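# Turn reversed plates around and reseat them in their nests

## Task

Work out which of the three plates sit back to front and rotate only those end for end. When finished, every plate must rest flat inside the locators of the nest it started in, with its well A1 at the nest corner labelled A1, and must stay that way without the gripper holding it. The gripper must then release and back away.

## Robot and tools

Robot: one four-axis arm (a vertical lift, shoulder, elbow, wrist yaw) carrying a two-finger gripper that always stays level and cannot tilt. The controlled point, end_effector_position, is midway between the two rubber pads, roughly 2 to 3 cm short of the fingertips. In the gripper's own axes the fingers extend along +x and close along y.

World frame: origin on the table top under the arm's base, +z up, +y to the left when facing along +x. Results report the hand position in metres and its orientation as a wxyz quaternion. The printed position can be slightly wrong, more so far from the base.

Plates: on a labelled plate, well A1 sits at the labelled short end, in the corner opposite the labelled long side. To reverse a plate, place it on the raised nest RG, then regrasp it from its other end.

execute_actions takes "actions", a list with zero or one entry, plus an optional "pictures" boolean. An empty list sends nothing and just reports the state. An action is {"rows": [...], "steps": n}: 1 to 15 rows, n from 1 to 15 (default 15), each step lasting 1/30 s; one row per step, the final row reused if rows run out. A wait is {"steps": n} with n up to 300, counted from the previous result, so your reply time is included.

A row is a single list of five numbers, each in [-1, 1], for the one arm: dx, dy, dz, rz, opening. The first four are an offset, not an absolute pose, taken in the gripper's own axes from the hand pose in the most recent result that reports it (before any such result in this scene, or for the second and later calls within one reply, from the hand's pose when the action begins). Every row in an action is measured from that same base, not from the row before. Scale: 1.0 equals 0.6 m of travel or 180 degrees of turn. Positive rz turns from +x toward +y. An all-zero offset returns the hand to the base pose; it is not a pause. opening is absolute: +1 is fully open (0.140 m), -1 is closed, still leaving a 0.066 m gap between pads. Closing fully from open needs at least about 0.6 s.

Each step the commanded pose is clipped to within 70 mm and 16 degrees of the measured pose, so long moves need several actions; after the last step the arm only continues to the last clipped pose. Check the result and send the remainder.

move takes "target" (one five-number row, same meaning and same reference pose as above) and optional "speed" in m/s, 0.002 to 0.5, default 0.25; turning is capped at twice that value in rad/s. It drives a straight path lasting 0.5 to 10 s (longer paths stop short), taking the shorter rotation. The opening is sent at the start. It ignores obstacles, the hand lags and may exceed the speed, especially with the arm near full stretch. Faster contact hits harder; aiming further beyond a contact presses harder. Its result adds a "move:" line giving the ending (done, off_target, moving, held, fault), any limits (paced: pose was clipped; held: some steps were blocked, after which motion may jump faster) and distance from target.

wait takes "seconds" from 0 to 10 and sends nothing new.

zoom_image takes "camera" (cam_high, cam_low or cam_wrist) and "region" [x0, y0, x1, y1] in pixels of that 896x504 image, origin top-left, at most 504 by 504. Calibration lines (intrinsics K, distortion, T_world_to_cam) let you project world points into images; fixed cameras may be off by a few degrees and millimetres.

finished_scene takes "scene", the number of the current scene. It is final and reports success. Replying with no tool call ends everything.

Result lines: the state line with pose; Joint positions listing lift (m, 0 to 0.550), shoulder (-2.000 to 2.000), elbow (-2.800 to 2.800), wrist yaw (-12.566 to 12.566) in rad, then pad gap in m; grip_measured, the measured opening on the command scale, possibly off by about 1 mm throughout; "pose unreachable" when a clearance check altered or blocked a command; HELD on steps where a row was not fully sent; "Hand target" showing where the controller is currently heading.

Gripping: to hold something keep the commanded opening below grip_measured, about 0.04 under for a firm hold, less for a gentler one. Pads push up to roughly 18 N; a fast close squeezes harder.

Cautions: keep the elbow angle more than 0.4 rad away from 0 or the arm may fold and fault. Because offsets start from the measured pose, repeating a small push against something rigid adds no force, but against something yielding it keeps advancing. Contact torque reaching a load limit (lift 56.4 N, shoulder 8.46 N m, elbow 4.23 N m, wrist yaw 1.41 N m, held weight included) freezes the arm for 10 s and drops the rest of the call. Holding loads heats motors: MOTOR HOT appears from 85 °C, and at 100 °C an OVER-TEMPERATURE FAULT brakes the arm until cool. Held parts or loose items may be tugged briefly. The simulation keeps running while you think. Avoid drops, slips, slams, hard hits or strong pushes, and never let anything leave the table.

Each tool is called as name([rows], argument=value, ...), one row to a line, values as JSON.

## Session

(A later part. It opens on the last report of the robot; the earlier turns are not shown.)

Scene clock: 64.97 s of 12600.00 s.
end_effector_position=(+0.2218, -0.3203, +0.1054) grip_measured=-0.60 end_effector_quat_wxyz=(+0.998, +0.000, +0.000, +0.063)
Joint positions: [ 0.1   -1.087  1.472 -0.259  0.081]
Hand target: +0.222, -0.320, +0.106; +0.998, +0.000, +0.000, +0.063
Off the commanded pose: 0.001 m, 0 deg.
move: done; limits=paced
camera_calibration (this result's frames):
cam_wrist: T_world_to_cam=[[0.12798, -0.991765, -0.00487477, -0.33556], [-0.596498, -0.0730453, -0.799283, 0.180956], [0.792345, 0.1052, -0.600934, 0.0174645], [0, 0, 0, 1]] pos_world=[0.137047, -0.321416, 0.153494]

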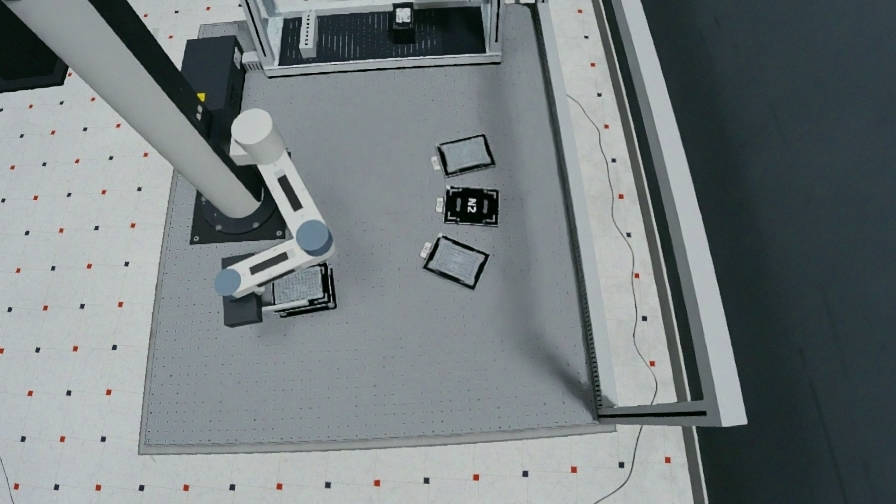

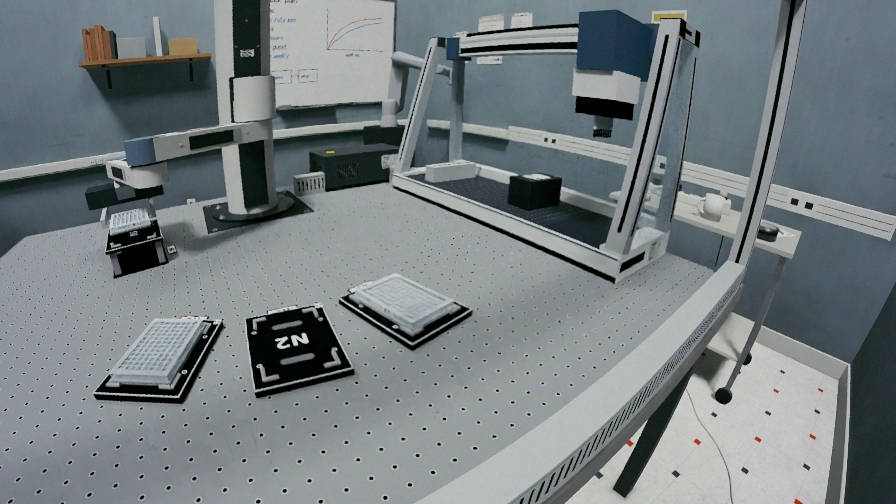

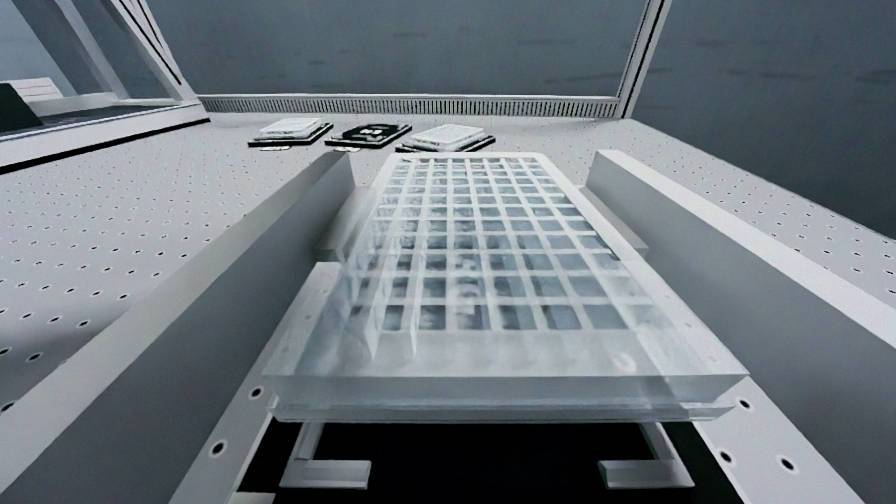

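move(target=[-0.0002, 0.001, -0.04, 0, -0.64], speed=0.04)

Scene clock: 66.23 s of 12600.00 s.
end_effector_position=(+0.2216, -0.3198, +0.0815) grip_measured=-0.60 end_effector_quat_wxyz=(+0.998, +0.000, +0.000, +0.063)
Joint positions: [ 0.076 -1.087  1.469 -0.256  0.081]
Hand target: +0.222, -0.320, +0.081; +0.998, +0.000, +0.000, +0.063
Off the commanded pose: 0.000 m, 0 deg.
move: done
camera_calibration (this result's frames):
cam_wrist: T_world_to_cam=[[0.127793, -0.991789, -0.00487477, -0.335081], [-0.596512, -0.0729328, -0.799283, 0.161722], [0.792365, 0.105051, -0.600934, 0.00310798], [0, 0, 0, 1]] pos_world=[0.136828, -0.320861, 0.129496]

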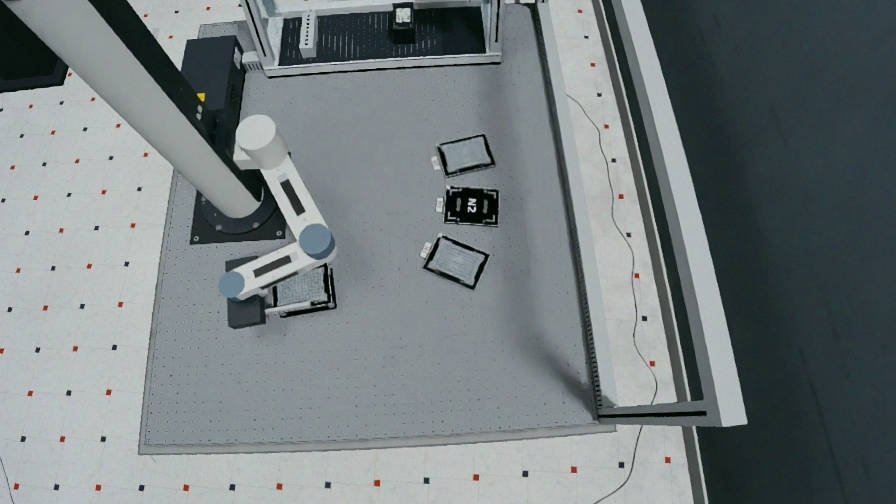

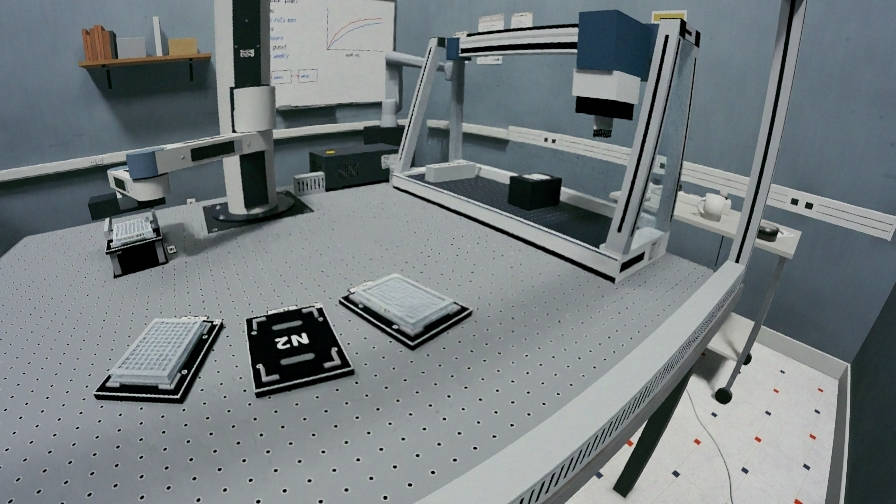

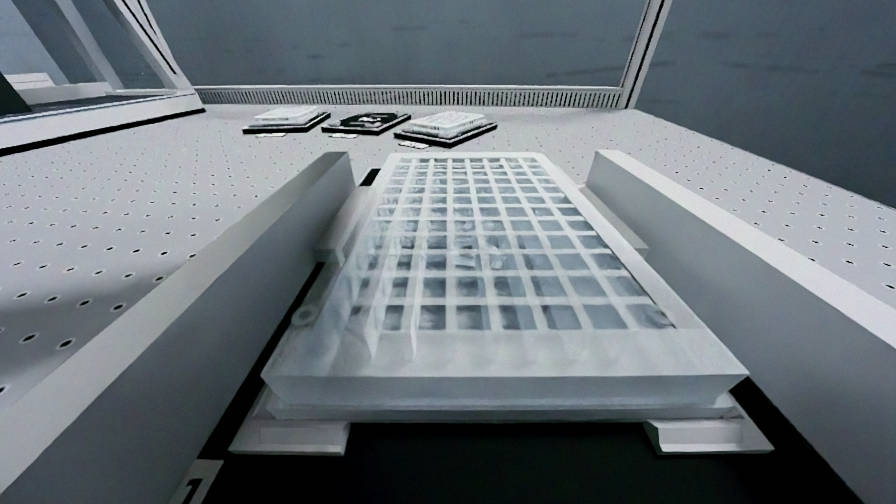

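execute_actions([
  {"rows": [[0,0,0,0,-0.55],[0,0,0,0,-0.45],[0,0,0,0,-0.3],[0,0,0,0,-0.2],[0,0,0,0,-0.2],[0,0,0,0,-0.2],[0,0,0.02,0,-0.2],[0,0,0.04,0,-0.2]], "steps": 15},
], pictures=false)

execute_actions([
  {"rows": [[0,0,0,-0.5,-0.2]], "steps": 15},
], pictures=false)

execute_actions([
  {"rows": [[0.02,0,0,-0.5,-0.2]], "steps": 15},
], pictures=false)

execute_actions([
  {"rows": [[0,0,0,-0.3,-0.2]], "steps": 15},
], pictures=false)

execute_actions([
  {"steps": 8},
])

Scene clock: 68.43 s of 12600.00 s.
end_effector_position=(+0.2216, -0.3198, +0.1057) grip_measured=-0.20 end_effector_quat_wxyz=(+0.998, +0.000, +0.000, +0.063)
Joint positions: [ 0.101 -1.087  1.469 -0.256  0.096]
Hand target: +0.222, -0.320, +0.105; +0.998, +0.000, +0.000, +0.063
Off the commanded pose: 0.000 m, 0 deg.
Steps of this call (steps 1 to 51: nothing new was sent; steps 52 to 66: all 15 steps of this action). Readings (end_effector_position):
52: (+0.2216, -0.3198, +0.0815)
53: (+0.2216, -0.3198, +0.0815)
55: (+0.2216, -0.3198, +0.0815)
59: (+0.2216, -0.3198, +0.0825)
66: the state above

Scene clock: 68.93 s of 12600.00 s.
end_effector_position=(+0.2184, -0.3173, +0.1056) grip_measured=-0.20 end_effector_quat_wxyz=(+0.933, +0.000, +0.000, -0.361)
Joint positions: [ 0.101 -0.874  0.909 -0.774  0.096]
Hand target: +0.217, -0.315, +0.106; +0.896, +0.000, +0.000, -0.444
Off the commanded pose: 0.004 m, 40 deg; orientation clipped at the last step of the last action.
Steps of this call (steps 1 to 15: all 15 steps of this action). Readings (end_effector_position):
1: (+0.2216, -0.3198, +0.1056)
2: (+0.2217, -0.3202, +0.1055)
4: (+0.2213, -0.3206, +0.1055)
8: (+0.2194, -0.3191, +0.1056)
15: the state above

Scene clock: 69.43 s of 12600.00 s.
end_effector_position=(+0.2254, -0.3212, +0.1056) grip_measured=-0.20 end_effector_quat_wxyz=(+0.742, +0.000, +0.000, -0.670)
Joint positions: [ 0.101 -0.364  0.714 -1.819  0.096]
Hand target: +0.227, -0.320, +0.106; +0.689, +0.000, +0.000, -0.724
Off the commanded pose: 0.005 m, 48 deg; orientation clipped at the last step of the last action.
Steps of this call (steps 1 to 15: all 15 steps of this action). Readings (end_effector_position):
1: (+0.2184, -0.3172, +0.1056)
2: (+0.2190, -0.3175, +0.1056)
4: (+0.2216, -0.3195, +0.1056)
8: (+0.2241, -0.3213, +0.1056)
15: the state above

Scene clock: 69.93 s of 12600.00 s.
end_effector_position=(+0.2285, -0.3175, +0.1056) grip_measured=-0.20 end_effector_quat_wxyz=(-0.431, -0.000, -0.000, +0.902)
Joint positions: [ 0.101 -0.044  1.001 -3.206  0.096]
Hand target: +0.227, -0.318, +0.106; -0.376, -0.000, -0.000, +0.927
Off the commanded pose: 0.005 m, 9 deg.
Steps of this call (steps 1 to 15: all 15 steps of this action). Readings (end_effector_position):
1: (+0.2250, -0.3207, +0.1056)
2: (+0.2248, -0.3198, +0.1056)
4: (+0.2235, -0.3173, +0.1056)
8: (+0.2222, -0.3142, +0.1056)
15: the state above

Scene clock: 70.20 s of 12600.00 s.
end_effector_position=(+0.2273, -0.3185, +0.1056) grip_measured=-0.20 end_effector_quat_wxyz=(-0.376, -0.000, -0.000, +0.927)
Joint positions: [ 0.101 -0.061  1.076 -3.385  0.096]
Hand target: +0.227, -0.318, +0.106; -0.376, -0.000, -0.000, +0.927
Off the commanded pose: 0.003 m, 2 deg.
Steps of this call (steps 1 to 8: nothing new was sent). Readings (end_effector_position):
1: (+0.2293, -0.3178, +0.1056)
2: (+0.2293, -0.3184, +0.1056)
4: (+0.2276, -0.3187, +0.1056)
8: the state above
camera_calibration (this result's frames):
cam_wrist: T_world_to_cam=[[-0.698221, 0.715866, -0.00487477, 0.397241], [0.432919, 0.416805, -0.799283, 0.106529], [-0.570148, -0.560187, -0.600934, 0.110845], [0, 0, 0, 1]] pos_world=[0.294441, -0.266679, 0.153694]

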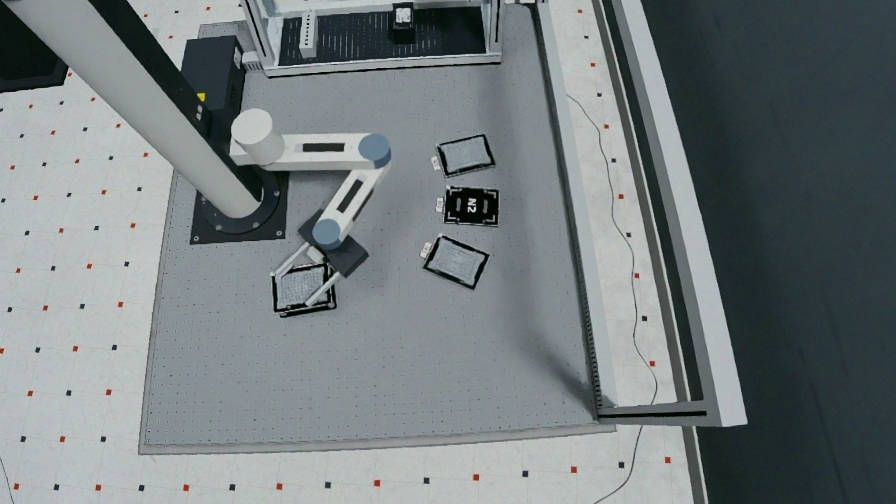

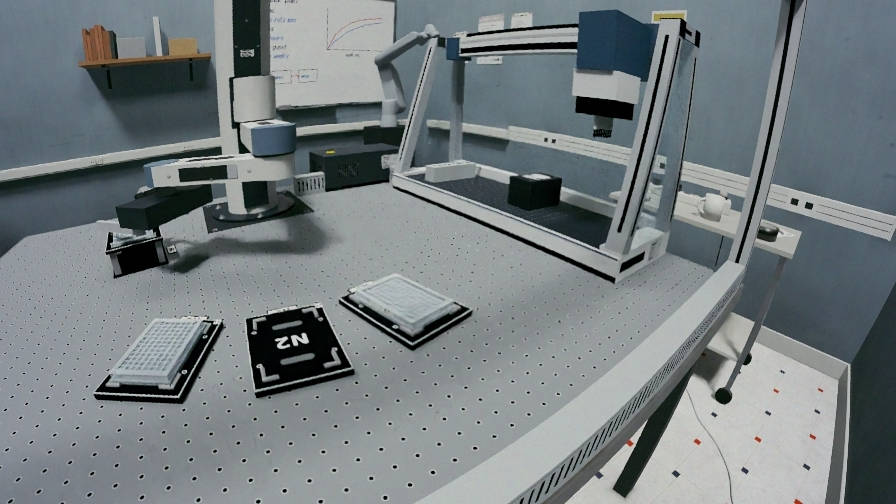

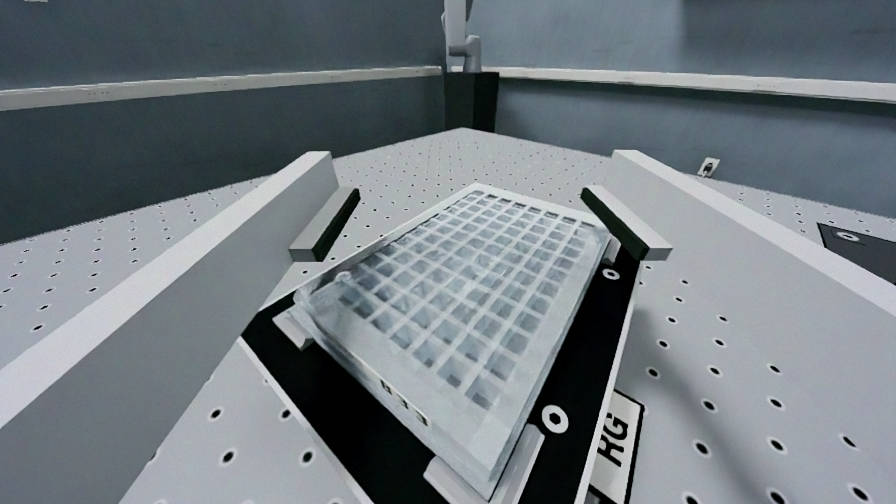

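move(target=[0.0079, -0.0063, -0.005, -0.2053, -0.2], speed=0.5)

move(target=[0, 0, -0.035, 0, -0.2], speed=0.1)

execute_actions([
  {"rows": [[0,0,0,0,-0.3],[0,0,0,0,-0.4],[0,0,0,0,-0.45],[0,0,0,0,-0.49],[0,0,0,0,-0.52],[0,0,0,0,-0.54],[0,0,0,0,-0.56],[0,0,0,0,-0.58],[0,0,0,0,-0.6],[0,0,0,0,-0.62],[0,0,0,0,-0.64]], "steps": 15},
])

Scene clock: 72.53 s of 12600.00 s.
end_effector_position=(+0.2213, -0.3191, +0.1027) grip_measured=-0.20 end_effector_quat_wxyz=(-0.063, -0.000, -0.000, +0.998)
Joint positions: [ 0.098 -0.277  1.49  -4.229  0.096]
Hand target: +0.221, -0.319, +0.103; -0.063, -0.000, -0.000, +0.998
Off the commanded pose: 0.000 m, 0 deg.
move: done
camera_calibration (this result's frames):
cam_wrist: T_world_to_cam=[[-0.127601, 0.991814, -0.00487477, 0.355209], [0.596526, 0.0728174, -0.799283, -0.0389367], [-0.792385, -0.104898, -0.600934, 0.299758], [0, 0, 0, 1]] pos_world=[0.306076, -0.318021, 0.150745]

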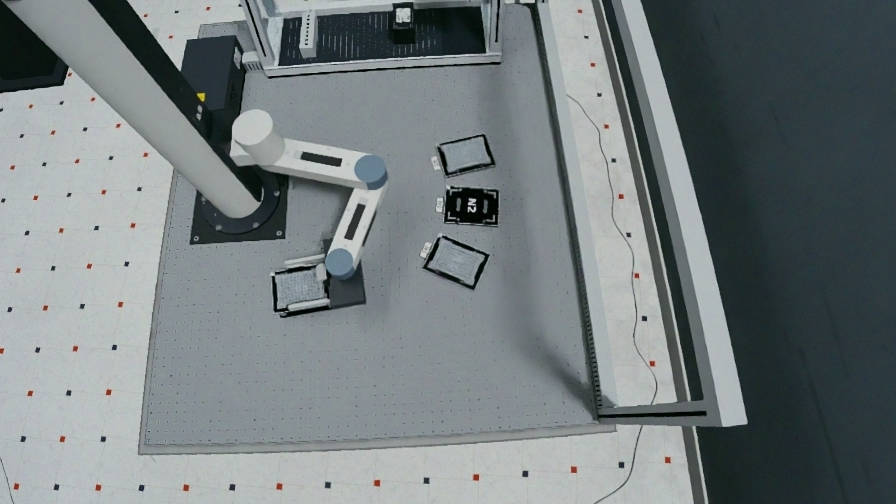

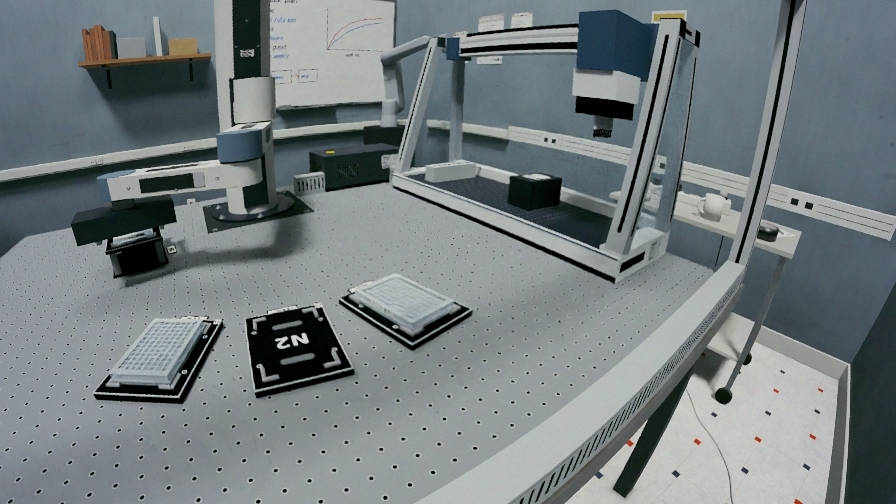

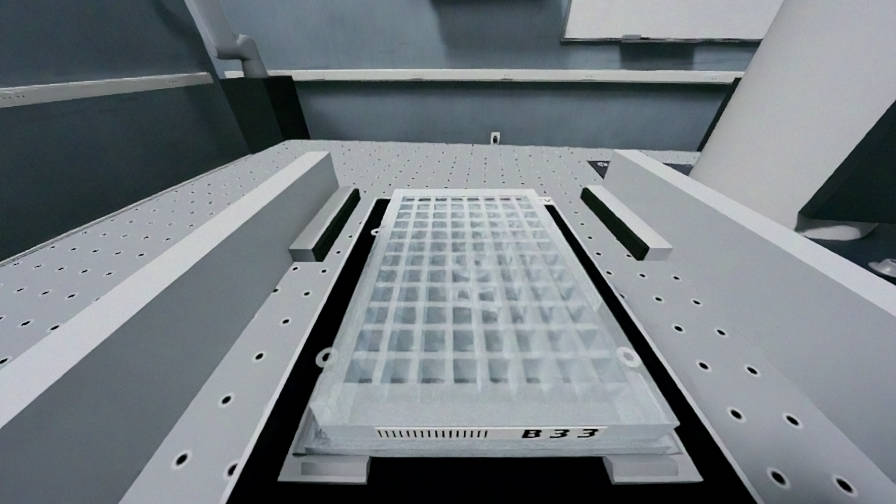

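Scene clock: 73.23 s of 12600.00 s.
end_effector_position=(+0.2213, -0.3191, +0.0816) grip_measured=-0.20 end_effector_quat_wxyz=(-0.063, -0.000, -0.000, +0.998)
Joint positions: [ 0.077 -0.277  1.49  -4.229  0.096]
Hand target: +0.221, -0.319, +0.082; -0.063, -0.000, -0.000, +0.998
Off the commanded pose: 0.000 m, 0 deg.
move: done
camera_calibration (this result's frames):
cam_wrist: T_world_to_cam=[[-0.127579, 0.991816, -0.00487477, 0.355098], [0.596528, 0.0728037, -0.799283, -0.0557705], [-0.792388, -0.104879, -0.600934, 0.287105], [0, 0, 0, 1]] pos_world=[0.30607, -0.31802, 0.129686]

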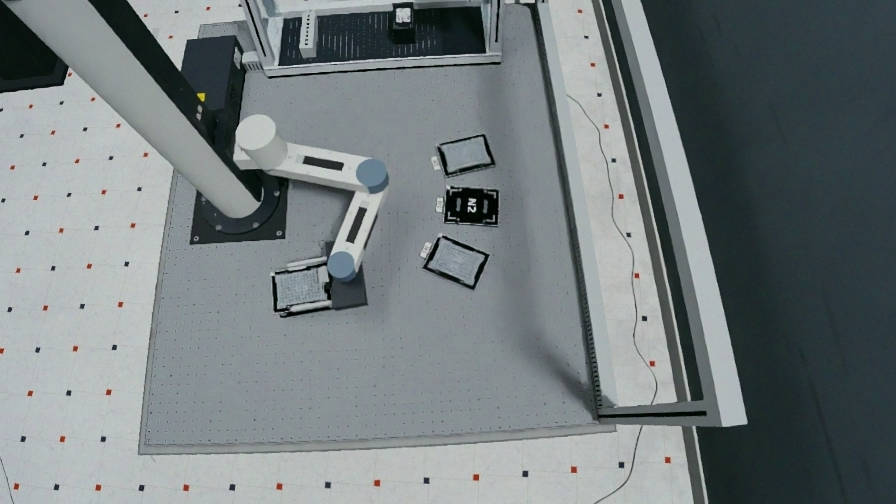

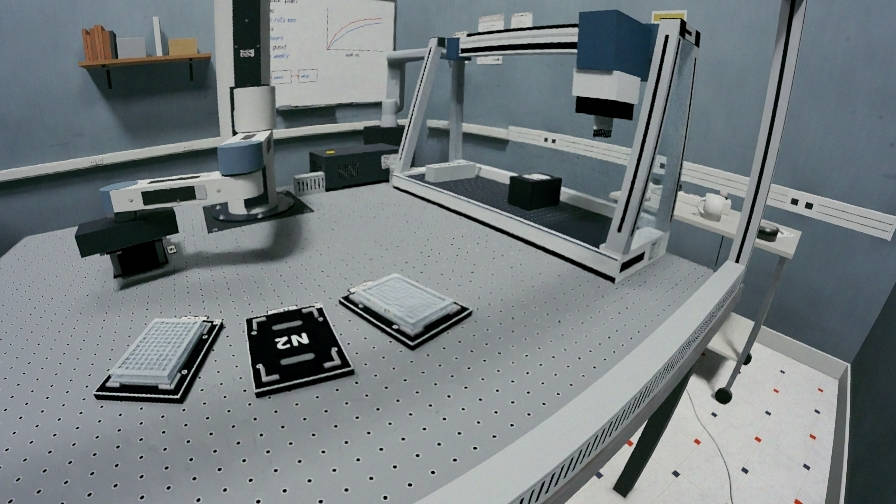

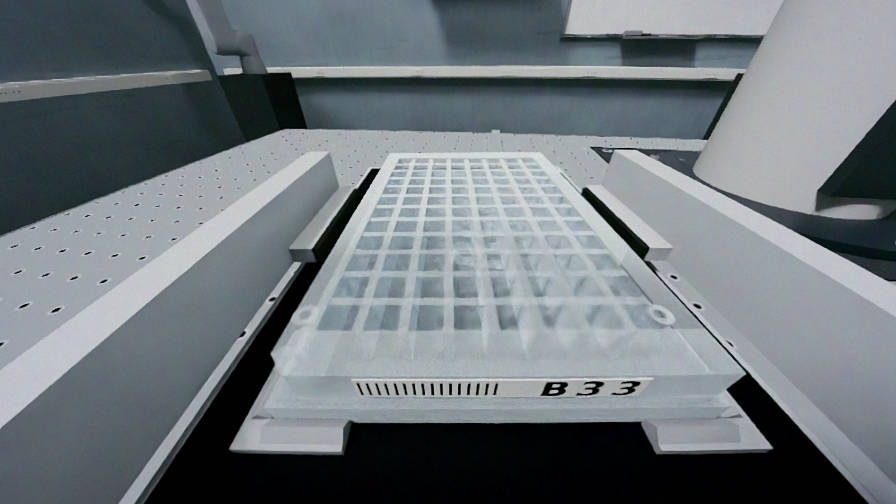

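Scene clock: 73.73 s of 12600.00 s.
end_effector_position=(+0.2213, -0.3191, +0.0816) grip_measured=-0.60 end_effector_quat_wxyz=(-0.063, -0.000, -0.000, +0.998)
Joint positions: [ 0.077 -0.277  1.49  -4.228  0.081]
Hand target: +0.221, -0.319, +0.082; -0.063, -0.000, -0.000, +0.998
Off the commanded pose: 0.000 m, 0 deg.
Steps of this call (steps 1 to 15: all 15 steps of this action). Readings (end_effector_position):
1: (+0.2213, -0.3191, +0.0816)
2: (+0.2213, -0.3191, +0.0816)
4: (+0.2213, -0.3191, +0.0816)
8: (+0.2213, -0.3191, +0.0816)
15: the state above
camera_calibration (this result's frames):
cam_wrist: T_world_to_cam=[[-0.127868, 0.991779, -0.00487477, 0.355199], [0.596507, 0.0729776, -0.799283, -0.0557195], [-0.792357, -0.10511, -0.600934, 0.287037], [0, 0, 0, 1]] pos_world=[0.306091, -0.318042, 0.129686]

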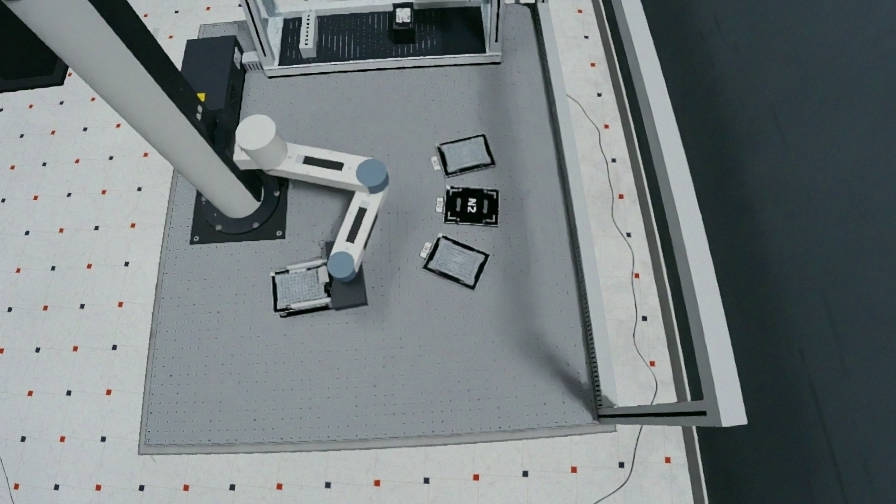

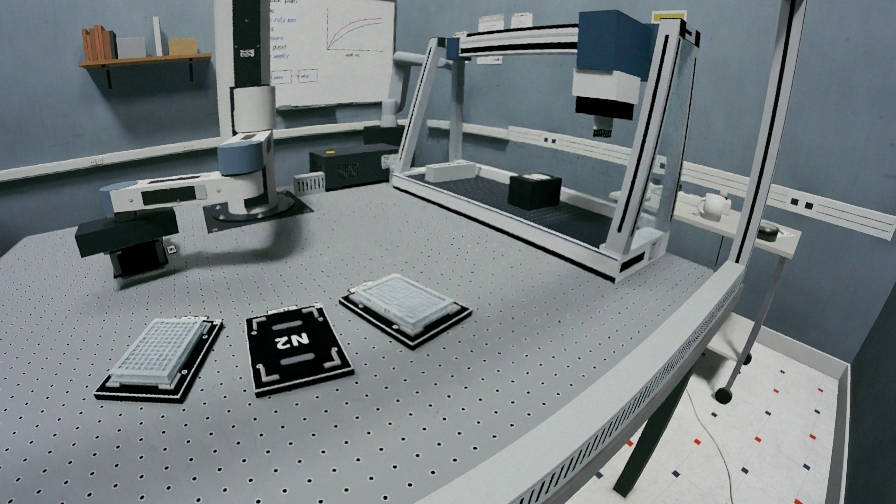

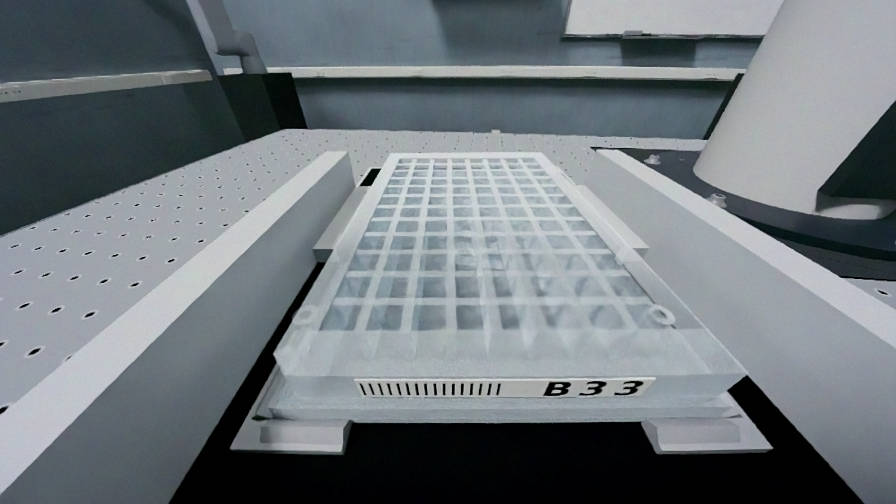

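move(target=[0, 0, 0.06, 0, -0.64], speed=0.2)

move(target=[-0.8586, -0.2885, -0.1, 0.917, -0.64], speed=0.5)

Scene clock: 75.30 s of 12600.00 s.
end_effector_position=(+0.2213, -0.3191, +0.1177) grip_measured=-0.60 end_effector_quat_wxyz=(-0.063, -0.000, -0.000, +0.998)
Joint positions: [ 0.113 -0.277  1.49  -4.228  0.081]
Hand target: +0.221, -0.319, +0.118; -0.063, -0.000, -0.000, +0.998
Off the commanded pose: 0.000 m, 0 deg.
move: done
camera_calibration (this result's frames):
cam_wrist: T_world_to_cam=[[-0.128001, 0.991762, -0.00487477, 0.355422], [0.596497, 0.0730575, -0.799283, -0.0268859], [-0.792343, -0.105217, -0.600934, 0.308669], [0, 0, 0, 1]] pos_world=[0.306103, -0.318052, 0.165733]

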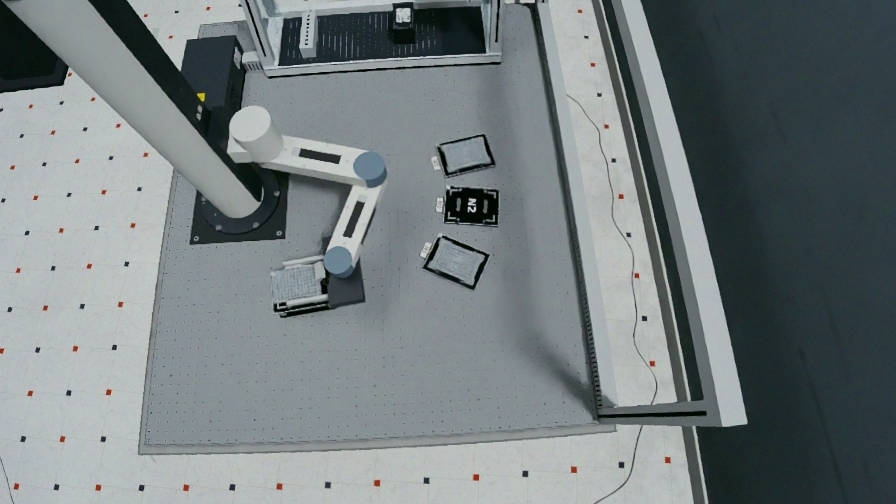

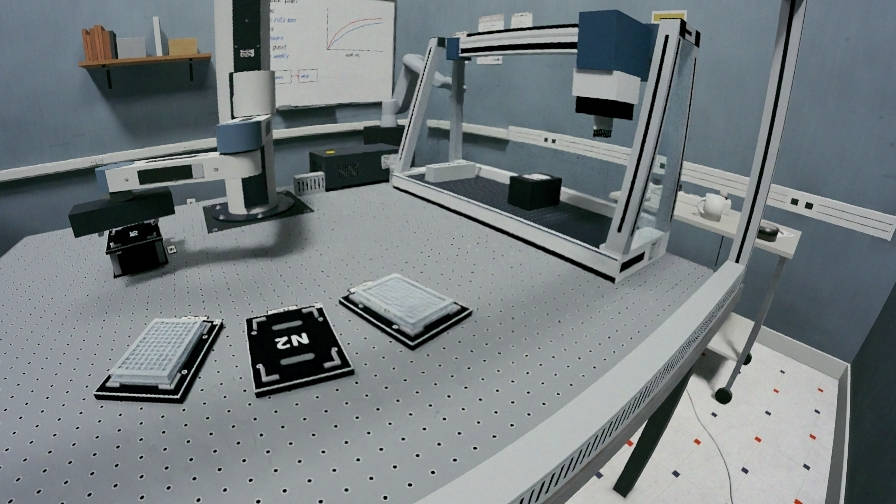

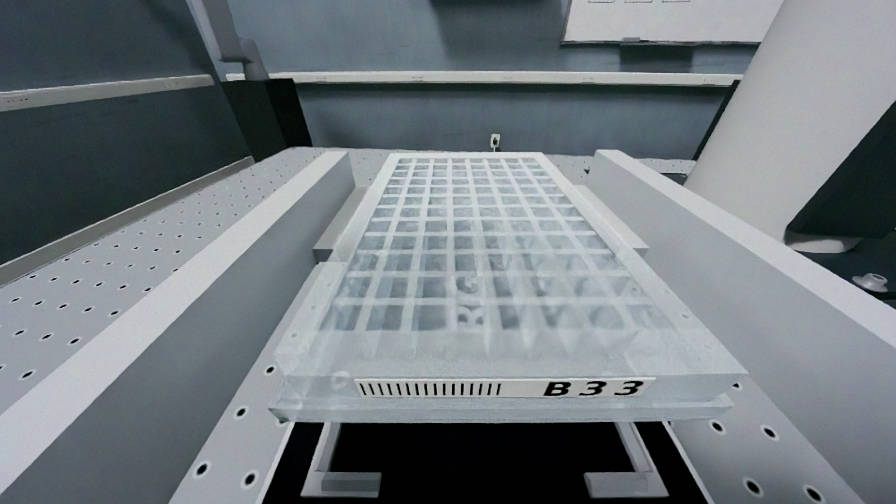

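Scene clock: 78.63 s of 12600.00 s.
end_effector_position=(+0.7103, -0.0823, +0.0577) grip_measured=-0.60 end_effector_quat_wxyz=(+0.998, +0.000, +0.000, -0.067)
Joint positions: [ 0.053  0.468  1.76  -2.363  0.081]
Hand target: +0.710, -0.082, +0.058; +0.998, +0.000, +0.000, -0.067
Off the commanded pose: 0.000 m, 0 deg.
move: done
camera_calibration (this result's frames):
cam_wrist: T_world_to_cam=[[-0.131724, -0.991275, -0.00487477, 0.0222608], [-0.595192, 0.0830215, -0.799283, 0.46349], [0.792714, -0.102383, -0.600934, -0.440687], [0, 0, 0, 1]] pos_world=[0.628137, -0.061532, 0.105744]

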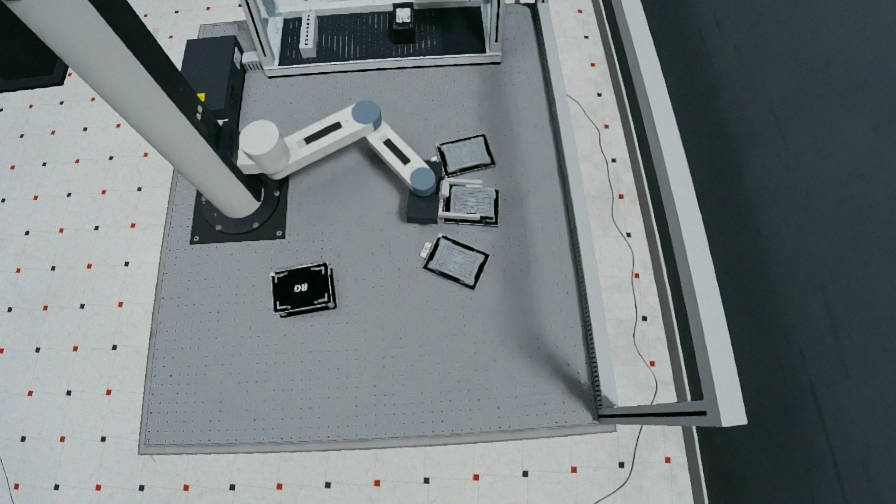

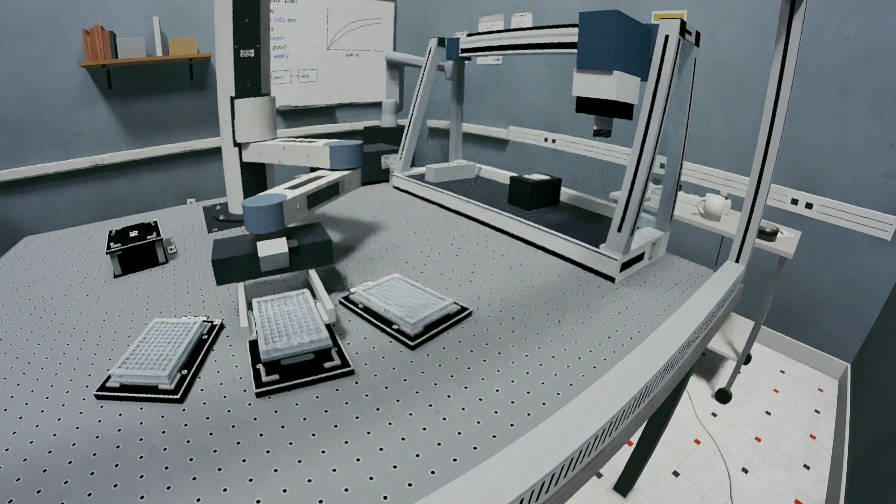

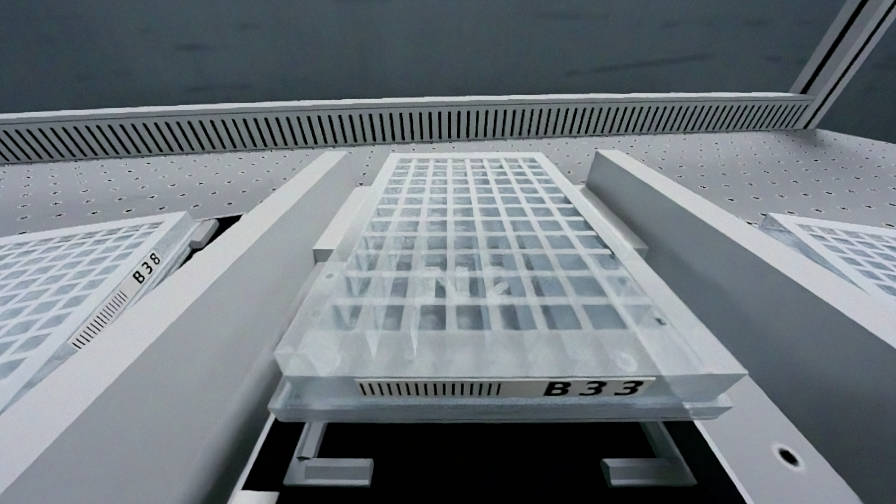

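move(target=[0.0003, -0.0002, -0.04, 0, -0.64], speed=0.04)

execute_actions([
  {"rows": [[0,0,0,0,-0.55],[0,0,0,0,-0.45],[0,0,0,0,-0.3],[0,0,0,0,-0.2],[0,0,0,0,-0.2],[0,0,0,0,-0.2],[0,0,0.02,0,-0.2],[0,0,0.05,0,-0.2]], "steps": 15},
], pictures=false)

move(target=[-0.25, 0, 0.1, 0, -0.2], speed=0.4)

Scene clock: 80.67 s of 12600.00 s.
end_effector_position=(+0.7105, -0.0823, +0.0337) grip_measured=-0.60 end_effector_quat_wxyz=(+0.998, +0.000, +0.000, -0.067)
Joint positions: [ 0.029  0.468  1.761 -2.363  0.081]
Hand target: +0.710, -0.082, +0.034; +0.998, +0.000, +0.000, -0.067
Off the commanded pose: 0.000 m, 0 deg.
move: done
camera_calibration (this result's frames):
cam_wrist: T_world_to_cam=[[-0.131316, -0.991329, -0.00487477, 0.0218663], [-0.595226, 0.0827771, -0.799283, 0.444375], [0.792756, -0.102057, -0.600934, -0.455259], [0, 0, 0, 1]] pos_world=[0.628284, -0.06157, 0.081707]

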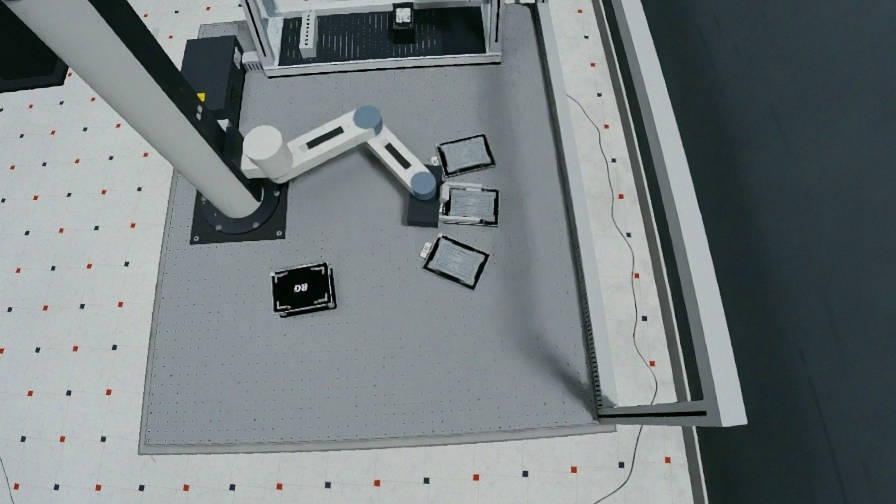

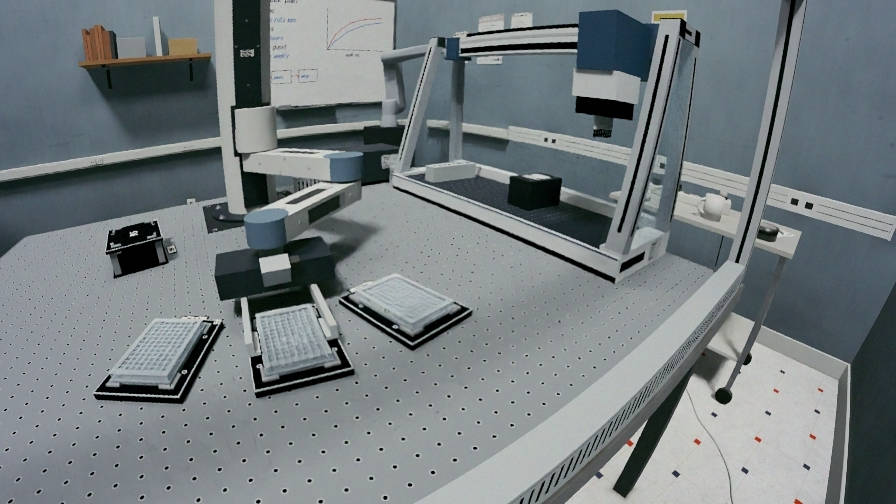

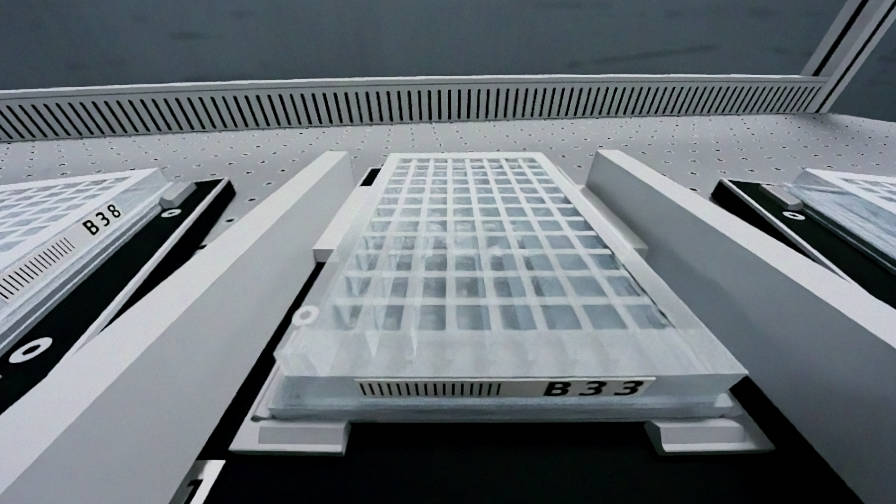

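Scene clock: 81.17 s of 12600.00 s.
end_effector_position=(+0.7105, -0.0823, +0.0640) grip_measured=-0.20 end_effector_quat_wxyz=(+0.998, +0.000, +0.000, -0.067)
Joint positions: [ 0.059  0.468  1.761 -2.363  0.096]
Hand target: +0.710, -0.082, +0.064; +0.998, +0.000, +0.000, -0.067
Off the commanded pose: 0.000 m, 0 deg.
Steps of this call (steps 1 to 15: all 15 steps of this action). Readings (end_effector_position):
1: (+0.7105, -0.0823, +0.0337)
2: (+0.7105, -0.0823, +0.0337)
4: (+0.7105, -0.0823, +0.0337)
8: (+0.7105, -0.0823, +0.0347)
15: the state above

Scene clock: 82.30 s of 12600.00 s.
end_effector_position=(+0.5617, -0.0625, +0.1238) grip_measured=-0.20 end_effector_quat_wxyz=(+0.998, +0.000, +0.000, -0.067)
Joint positions: [ 0.119  0.756  1.    -1.89   0.096]
Hand target: +0.562, -0.062, +0.124; +0.998, +0.000, +0.000, -0.067
Off the commanded pose: 0.000 m, 0 deg.
move: done
camera_calibration (this result's frames):
cam_wrist: T_world_to_cam=[[-0.131619, -0.991288, -0.00487477, 0.0226093], [-0.595201, 0.082959, -0.799283, 0.426226], [0.792725, -0.1023, -0.600934, -0.281163], [0, 0, 0, 1]] pos_world=[0.479551, -0.0417099, 0.171825]

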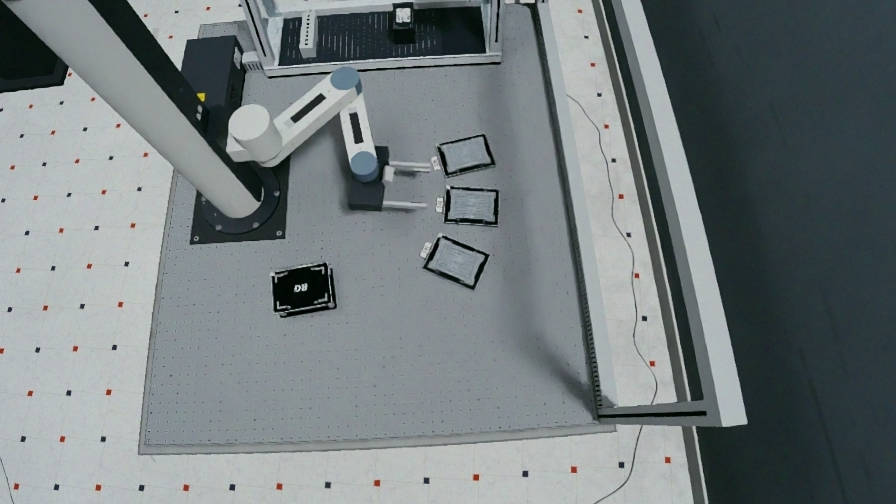

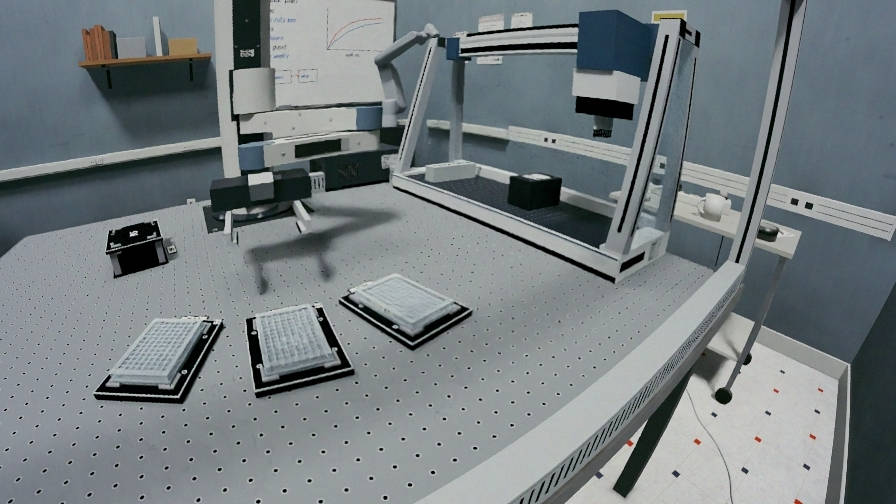

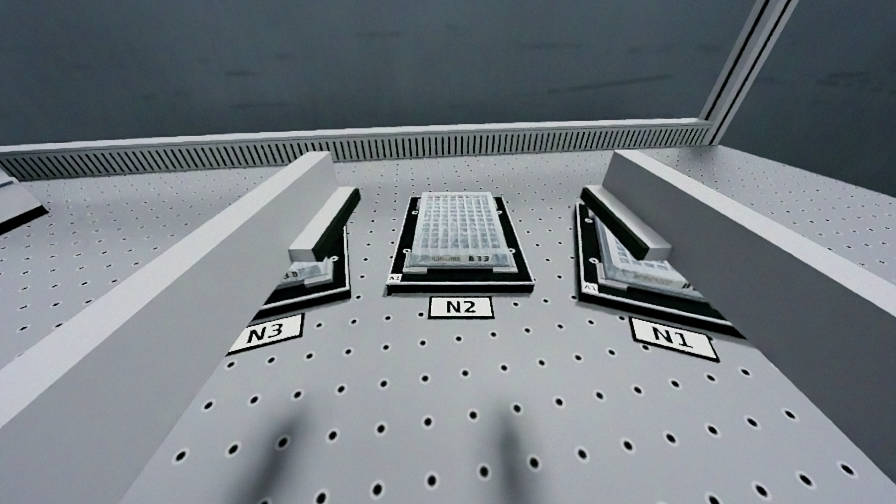

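finished_scene(scene=1)

The scene is finished: the task was done.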